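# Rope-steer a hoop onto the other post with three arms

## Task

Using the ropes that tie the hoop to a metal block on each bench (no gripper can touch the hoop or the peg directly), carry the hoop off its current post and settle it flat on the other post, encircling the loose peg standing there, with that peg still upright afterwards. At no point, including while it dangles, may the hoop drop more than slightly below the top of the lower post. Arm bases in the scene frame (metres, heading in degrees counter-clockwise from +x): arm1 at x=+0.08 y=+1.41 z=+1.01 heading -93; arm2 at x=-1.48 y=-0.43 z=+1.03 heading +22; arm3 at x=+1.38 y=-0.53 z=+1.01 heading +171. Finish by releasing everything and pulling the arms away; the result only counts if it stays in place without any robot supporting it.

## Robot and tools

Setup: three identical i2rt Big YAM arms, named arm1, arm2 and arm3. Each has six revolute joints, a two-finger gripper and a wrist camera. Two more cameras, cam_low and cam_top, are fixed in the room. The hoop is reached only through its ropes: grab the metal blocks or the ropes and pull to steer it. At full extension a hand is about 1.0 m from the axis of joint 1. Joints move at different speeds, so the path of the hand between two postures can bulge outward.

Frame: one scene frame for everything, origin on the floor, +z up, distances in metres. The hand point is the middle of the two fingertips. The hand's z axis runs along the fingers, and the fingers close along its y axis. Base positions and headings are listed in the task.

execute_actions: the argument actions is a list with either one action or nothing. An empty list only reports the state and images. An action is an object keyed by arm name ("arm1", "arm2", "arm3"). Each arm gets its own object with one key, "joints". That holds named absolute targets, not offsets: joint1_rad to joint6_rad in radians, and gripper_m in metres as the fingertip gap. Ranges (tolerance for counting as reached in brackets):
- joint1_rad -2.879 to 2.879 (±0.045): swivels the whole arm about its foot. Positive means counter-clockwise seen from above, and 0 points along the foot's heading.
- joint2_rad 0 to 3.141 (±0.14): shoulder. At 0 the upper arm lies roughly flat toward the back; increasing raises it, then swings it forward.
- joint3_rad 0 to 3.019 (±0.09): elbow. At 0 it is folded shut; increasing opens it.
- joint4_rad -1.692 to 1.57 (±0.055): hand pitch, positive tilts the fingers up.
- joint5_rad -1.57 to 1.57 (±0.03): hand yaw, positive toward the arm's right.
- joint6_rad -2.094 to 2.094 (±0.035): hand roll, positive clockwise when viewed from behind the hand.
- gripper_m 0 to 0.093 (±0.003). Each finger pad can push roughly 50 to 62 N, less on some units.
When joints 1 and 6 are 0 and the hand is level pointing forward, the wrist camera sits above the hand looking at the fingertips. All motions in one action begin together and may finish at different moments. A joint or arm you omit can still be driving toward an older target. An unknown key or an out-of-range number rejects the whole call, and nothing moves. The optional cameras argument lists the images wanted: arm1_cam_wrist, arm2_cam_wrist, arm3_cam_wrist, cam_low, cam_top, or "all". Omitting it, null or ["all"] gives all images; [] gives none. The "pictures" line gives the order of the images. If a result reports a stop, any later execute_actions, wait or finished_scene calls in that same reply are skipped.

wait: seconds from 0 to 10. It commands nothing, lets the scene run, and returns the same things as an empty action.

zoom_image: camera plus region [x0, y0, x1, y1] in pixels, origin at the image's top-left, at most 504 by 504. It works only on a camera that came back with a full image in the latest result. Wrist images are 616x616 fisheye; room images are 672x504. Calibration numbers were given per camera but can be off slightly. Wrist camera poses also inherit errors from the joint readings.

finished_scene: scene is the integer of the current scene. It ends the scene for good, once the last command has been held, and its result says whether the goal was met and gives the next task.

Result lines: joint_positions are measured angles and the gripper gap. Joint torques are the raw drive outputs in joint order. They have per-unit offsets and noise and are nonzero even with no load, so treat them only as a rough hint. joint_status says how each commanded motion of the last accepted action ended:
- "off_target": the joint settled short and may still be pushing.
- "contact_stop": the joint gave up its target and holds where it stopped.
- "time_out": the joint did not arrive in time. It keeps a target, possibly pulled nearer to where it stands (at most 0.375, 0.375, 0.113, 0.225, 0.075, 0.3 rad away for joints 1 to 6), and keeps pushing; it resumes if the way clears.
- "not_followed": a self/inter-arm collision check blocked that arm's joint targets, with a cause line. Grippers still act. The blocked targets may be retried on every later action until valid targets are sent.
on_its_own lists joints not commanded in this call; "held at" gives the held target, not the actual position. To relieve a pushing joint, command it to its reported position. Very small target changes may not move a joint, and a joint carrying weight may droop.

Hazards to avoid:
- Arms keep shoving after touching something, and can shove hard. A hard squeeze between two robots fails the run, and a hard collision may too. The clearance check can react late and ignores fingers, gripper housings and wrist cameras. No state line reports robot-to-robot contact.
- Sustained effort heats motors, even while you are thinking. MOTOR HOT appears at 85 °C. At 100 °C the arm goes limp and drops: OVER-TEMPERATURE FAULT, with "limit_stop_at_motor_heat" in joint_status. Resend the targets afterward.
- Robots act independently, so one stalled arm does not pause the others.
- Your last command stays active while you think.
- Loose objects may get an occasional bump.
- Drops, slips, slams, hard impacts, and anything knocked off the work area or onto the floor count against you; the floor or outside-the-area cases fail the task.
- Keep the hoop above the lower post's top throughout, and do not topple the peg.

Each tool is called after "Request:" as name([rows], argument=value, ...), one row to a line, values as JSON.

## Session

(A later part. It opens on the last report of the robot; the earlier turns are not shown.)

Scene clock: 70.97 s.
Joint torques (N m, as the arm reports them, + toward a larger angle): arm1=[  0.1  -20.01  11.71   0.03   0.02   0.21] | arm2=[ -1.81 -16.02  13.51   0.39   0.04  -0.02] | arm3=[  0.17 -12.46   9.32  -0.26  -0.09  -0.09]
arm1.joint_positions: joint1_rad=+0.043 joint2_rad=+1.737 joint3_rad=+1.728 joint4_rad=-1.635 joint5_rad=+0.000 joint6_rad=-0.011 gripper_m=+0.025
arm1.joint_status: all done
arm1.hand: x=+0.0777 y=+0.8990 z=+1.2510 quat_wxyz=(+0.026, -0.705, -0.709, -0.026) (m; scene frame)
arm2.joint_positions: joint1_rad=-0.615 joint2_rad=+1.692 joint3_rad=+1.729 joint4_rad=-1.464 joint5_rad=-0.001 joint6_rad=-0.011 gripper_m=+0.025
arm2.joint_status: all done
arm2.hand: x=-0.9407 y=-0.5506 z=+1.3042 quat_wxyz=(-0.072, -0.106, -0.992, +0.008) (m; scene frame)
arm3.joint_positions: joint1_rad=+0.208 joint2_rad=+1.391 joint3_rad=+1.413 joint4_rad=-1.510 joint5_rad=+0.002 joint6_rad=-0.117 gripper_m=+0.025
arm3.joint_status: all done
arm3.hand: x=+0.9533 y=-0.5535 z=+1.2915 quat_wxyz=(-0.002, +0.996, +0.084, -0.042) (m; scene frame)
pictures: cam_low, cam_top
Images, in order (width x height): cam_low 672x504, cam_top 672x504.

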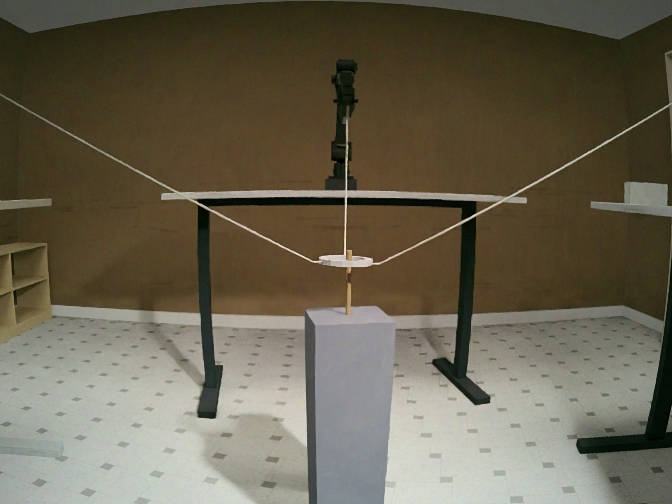

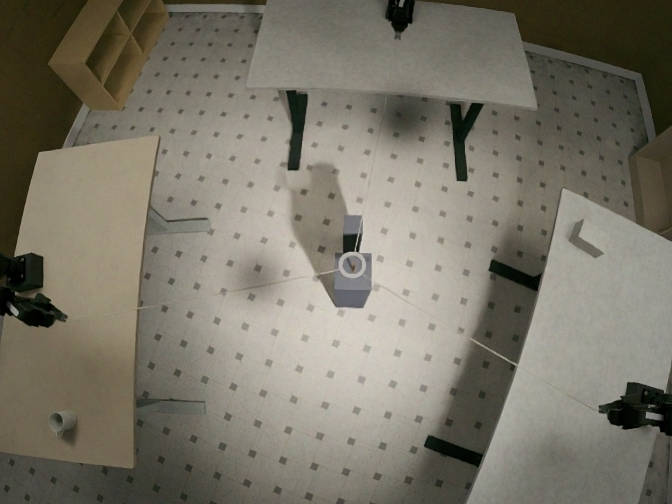

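Request:
execute_actions([
  {"arm1":{"joints":{"joint2_rad":1.88}},"arm2":{"joints":{"joint2_rad":1.83}},"arm3":{"joints":{"joint2_rad":1.535}}},
], cameras=["cam_low"])

Request:
execute_actions([
  {"arm1":{"joints":{"joint2_rad":1.95,"joint4_rad":-1.1}},"arm2":{"joints":{"joint1_rad":-0.175,"joint2_rad":1.95,"joint4_rad":-1.1}},"arm3":{"joints":{"joint1_rad":-0.15,"joint2_rad":1.85,"joint4_rad":-1.0,"joint6_rad":0}}},
], cameras=["cam_low"])

Request:
execute_actions([
  {"arm1":{"joints":{"joint2_rad":2.02,"joint3_rad":1.42,"joint4_rad":-0.89}},"arm2":{"joints":{"joint2_rad":2.08,"joint3_rad":1.485,"joint4_rad":-0.93}},"arm3":{"joints":{"joint2_rad":2.01,"joint3_rad":1.40,"joint4_rad":-0.89}}},
], cameras=[])

Scene clock: 77.37 s.
Joint torques (N m, as the arm reports them, + toward a larger angle): arm1=[  0.1  -22.24  10.88  -0.31   0.02   0.2 ] | arm2=[ -1.6  -18.36  12.86   0.11   0.05  -0.02] | arm3=[  0.13 -14.7    9.11  -0.65  -0.09  -0.1 ]
arm1.joint_positions: joint1_rad=+0.043 joint2_rad=+1.899 joint3_rad=+1.732 joint4_rad=-1.635 joint5_rad=+0.000 joint6_rad=-0.011 gripper_m=+0.025
arm1.joint_status: all done
arm1.hand: x=+0.0776 y=+0.8859 z=+1.1716 quat_wxyz=(+0.081, -0.700, -0.704, -0.082) (m; scene frame)
arm2.joint_positions: joint1_rad=-0.615 joint2_rad=+1.850 joint3_rad=+1.733 joint4_rad=-1.464 joint5_rad=-0.001 joint6_rad=-0.011 gripper_m=+0.025
arm2.joint_status: all done
arm2.hand: x=-0.9244 y=-0.5543 z=+1.2207 quat_wxyz=(+0.004, -0.106, -0.994, -0.001) (m; scene frame)
arm3.joint_positions: joint1_rad=+0.208 joint2_rad=+1.556 joint3_rad=+1.413 joint4_rad=-1.510 joint5_rad=+0.002 joint6_rad=-0.117 gripper_m=+0.025
arm3.joint_status: all done
arm3.hand: x=+0.9344 y=-0.5545 z=+1.2236 quat_wxyz=(+0.001, +0.996, +0.084, +0.041) (m; scene frame)
pictures: cam_low
Images, in order (width x height): cam_low 672x504.

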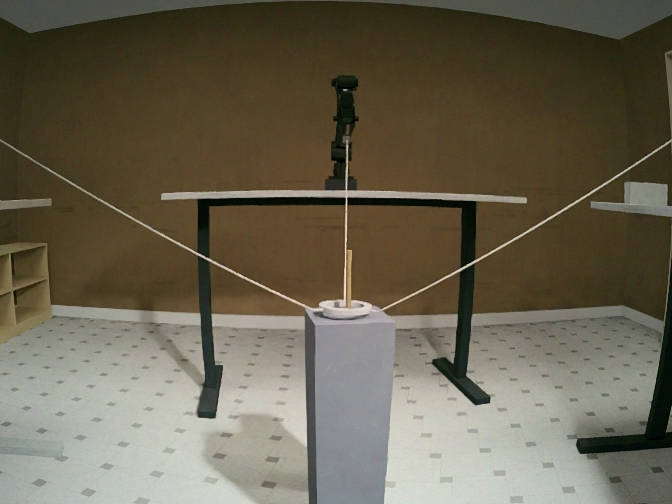

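Scene clock: 78.97 s.
Joint torques (N m, as the arm reports them, + toward a larger angle): arm1=[  0.08 -21.27  11.56   2.04   0.02   0.2 ] | arm2=[ -1.16 -19.92  12.75   1.     0.07   0.01] | arm3=[  0.97 -18.59   8.97   1.35  -0.11   0.24]
arm1.joint_positions: joint1_rad=+0.043 joint2_rad=+1.940 joint3_rad=+1.732 joint4_rad=-1.119 joint5_rad=+0.000 joint6_rad=-0.011 gripper_m=+0.025
arm1.joint_status: all done
arm1.hand: x=+0.0770 y=+0.7595 z=+1.1486 quat_wxyz=(-0.085, -0.700, -0.704, +0.087) (m; scene frame)
arm2.joint_positions: joint1_rad=-0.182 joint2_rad=+1.968 joint3_rad=+1.733 joint4_rad=-1.112 joint5_rad=-0.002 joint6_rad=-0.010 gripper_m=+0.025
arm2.joint_status: all done
arm2.hand: x=-0.8356 y=-0.2917 z=+1.1597 quat_wxyz=(-0.112, +0.109, -0.988, -0.012) (m; scene frame)
arm3.joint_positions: joint1_rad=-0.160 joint2_rad=+1.867 joint3_rad=+1.409 joint4_rad=-1.017 joint5_rad=+0.002 joint6_rad=-0.015 gripper_m=+0.025
arm3.joint_status: all done
arm3.hand: x=+0.8409 y=-0.3563 z=+1.0717 quat_wxyz=(-0.008, +0.987, -0.151, -0.047) (m; scene frame)
pictures: cam_low
Images, in order (width x height): cam_low 672x504.

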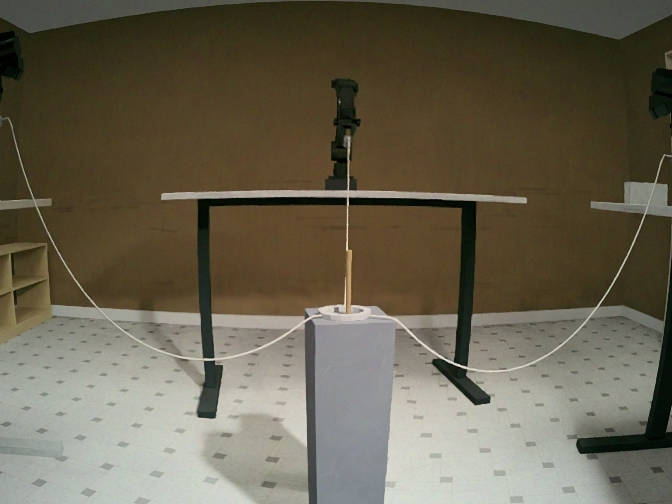

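Scene clock: 80.17 s.
Joint torques (N m, as the arm reports them, + toward a larger angle): arm1=[  0.15 -21.85   8.48   1.46   0.02   0.2 ] | arm2=[ -0.26 -18.71   7.97   0.49   0.11  -0.04] | arm3=[  1.13 -19.47   7.83   1.06  -0.11   0.24]
arm1.joint_positions: joint1_rad=+0.043 joint2_rad=+2.032 joint3_rad=+1.403 joint4_rad=-0.905 joint5_rad=+0.000 joint6_rad=-0.011 gripper_m=+0.025
arm1.joint_status: all done
arm1.hand: x=+0.0775 y=+0.8453 z=+0.9763 quat_wxyz=(-0.013, -0.705, -0.709, +0.013) (m; scene frame)
arm2.joint_positions: joint1_rad=-0.182 joint2_rad=+2.094 joint3_rad=+1.477 joint4_rad=-0.938 joint5_rad=-0.002 joint6_rad=-0.010 gripper_m=+0.025
arm2.joint_status: all done
arm2.hand: x=-0.9056 y=-0.3066 z=+0.9929 quat_wxyz=(-0.008, +0.109, -0.994, -0.001) (m; scene frame)
arm3.joint_positions: joint1_rad=-0.160 joint2_rad=+2.025 joint3_rad=+1.382 joint4_rad=-0.904 joint5_rad=+0.002 joint6_rad=-0.015 gripper_m=+0.025
arm3.joint_status: all done
arm3.hand: x=+0.8436 y=-0.3573 z=+0.9785 quat_wxyz=(-0.002, +0.988, -0.151, -0.012) (m; scene frame)
pictures: none
No camera images: the call's "cameras" was empty. Leave "cameras" out to get every camera's image.

Request:
execute_actions([
  {"arm1":{"joints":{"joint2_rad":2.06}},"arm2":{"joints":{"joint2_rad":2.125}},"arm3":{"joints":{"joint2_rad":2.06}}},
], cameras=[])

Request:
execute_actions([
  {"arm1":{"joints":{"gripper_m":0.07}},"arm2":{"joints":{"gripper_m":0.07}},"arm3":{"joints":{"gripper_m":0.07}}},
], cameras=[])

Request:
execute_actions([
  {"arm1":{"joints":{"joint2_rad":1.6}},"arm2":{"joints":{"joint2_rad":1.6}},"arm3":{"joints":{"joint2_rad":1.6}}},
], cameras=["cam_low","cam_top"])

Scene clock: 85.37 s.
Joint torques (N m, as the arm reports them, + toward a larger angle): arm1=[  0.16 -19.12   8.43   1.42   0.02   0.2 ] | arm2=[ -0.59 -17.09   7.69   0.78   0.1   -0.01] | arm3=[  1.08 -17.     7.75   0.94  -0.11   0.23]
arm1.joint_positions: joint1_rad=+0.043 joint2_rad=+2.040 joint3_rad=+1.403 joint4_rad=-0.905 joint5_rad=+0.000 joint6_rad=-0.011 gripper_m=+0.025
arm1.joint_status: all done
arm1.hand: x=+0.0775 y=+0.8466 z=+0.9719 quat_wxyz=(-0.010, -0.705, -0.709, +0.010) (m; scene frame)
arm2.joint_positions: joint1_rad=-0.182 joint2_rad=+2.114 joint3_rad=+1.477 joint4_rad=-0.938 joint5_rad=-0.002 joint6_rad=-0.010 gripper_m=+0.025
arm2.joint_status: all done
arm2.hand: x=-0.9090 y=-0.3074 z=+0.9816 quat_wxyz=(+0.001, +0.109, -0.994, +0.000) (m; scene frame)
arm3.joint_positions: joint1_rad=-0.160 joint2_rad=+2.047 joint3_rad=+1.382 joint4_rad=-0.903 joint5_rad=+0.002 joint6_rad=-0.014 gripper_m=+0.025
arm3.joint_status: all done
arm3.hand: x=+0.8469 y=-0.3584 z=+0.9670 quat_wxyz=(-0.001, +0.989, -0.151, -0.001) (m; scene frame)
pictures: none
No camera images: the call's "cameras" was empty. Leave "cameras" out to get every camera's image.

Scene clock: 86.03 s.
Joint torques (N m, as the arm reports them, + toward a larger angle): arm1=[  0.1  -18.74   8.36   1.43   0.02   0.2 ] | arm2=[ -0.94 -18.27   7.8    0.58   0.1   -0.05] | arm3=[  1.19 -17.12   7.7    0.95  -0.1    0.23]
arm1.joint_positions: joint1_rad=+0.043 joint2_rad=+2.040 joint3_rad=+1.403 joint4_rad=-0.905 joint5_rad=+0.000 joint6_rad=-0.011 gripper_m=+0.070
arm1.joint_status: all done
arm1.hand: x=+0.0775 y=+0.8466 z=+0.9719 quat_wxyz=(-0.010, -0.705, -0.709, +0.010) (m; scene frame)
arm2.joint_positions: joint1_rad=-0.182 joint2_rad=+2.114 joint3_rad=+1.477 joint4_rad=-0.938 joint5_rad=-0.002 joint6_rad=-0.010 gripper_m=+0.070
arm2.joint_status: all done
arm2.hand: x=-0.9090 y=-0.3074 z=+0.9816 quat_wxyz=(+0.001, +0.109, -0.994, +0.000) (m; scene frame)
arm3.joint_positions: joint1_rad=-0.160 joint2_rad=+2.047 joint3_rad=+1.382 joint4_rad=-0.903 joint5_rad=+0.002 joint6_rad=-0.014 gripper_m=+0.070
arm3.joint_status: all done
arm3.hand: x=+0.8469 y=-0.3584 z=+0.9670 quat_wxyz=(-0.001, +0.989, -0.151, -0.001) (m; scene frame)
pictures: none
No camera images: the call's "cameras" was empty. Leave "cameras" out to get every camera's image.

Scene clock: 87.67 s.
Joint torques (N m, as the arm reports them, + toward a larger angle): arm1=[  0.09 -15.41  10.55   2.23   0.02   0.2 ] | arm2=[ -0.78 -14.4   10.32   1.3    0.1   -0.05] | arm3=[  1.09 -13.35   9.63   1.97  -0.1    0.23]
arm1.joint_positions: joint1_rad=+0.043 joint2_rad=+1.586 joint3_rad=+1.407 joint4_rad=-0.901 joint5_rad=+0.000 joint6_rad=-0.011 gripper_m=+0.070
arm1.joint_status: all done
arm1.hand: x=+0.0773 y=+0.8274 z=+1.2300 quat_wxyz=(-0.170, -0.684, -0.688, +0.173) (m; scene frame)
arm2.joint_positions: joint1_rad=-0.182 joint2_rad=+1.598 joint3_rad=+1.477 joint4_rad=-0.935 joint5_rad=-0.002 joint6_rad=-0.010 gripper_m=+0.070
arm2.joint_status: all done
arm2.hand: x=-0.8913 y=-0.3035 z=+1.2822 quat_wxyz=(-0.254, +0.106, -0.961, -0.026) (m; scene frame)
arm3.joint_positions: joint1_rad=-0.160 joint2_rad=+1.590 joint3_rad=+1.385 joint4_rad=-0.903 joint5_rad=+0.002 joint6_rad=-0.014 gripper_m=+0.070
arm3.joint_status: all done
arm3.hand: x=+0.8243 y=-0.3507 z=+1.2226 quat_wxyz=(-0.038, +0.962, -0.148, -0.226) (m; scene frame)
pictures: cam_low, cam_top
Images, in order (width x height): cam_low 672x504, cam_top 672x504.

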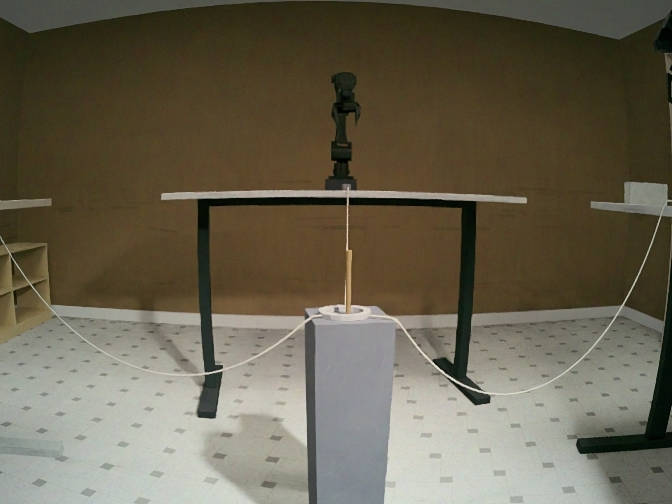

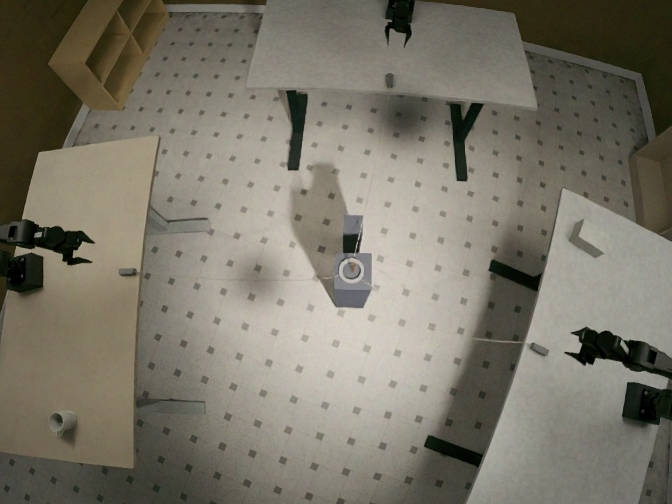

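Request:
finished_scene(scene=2)

The scene is finished: the task was done.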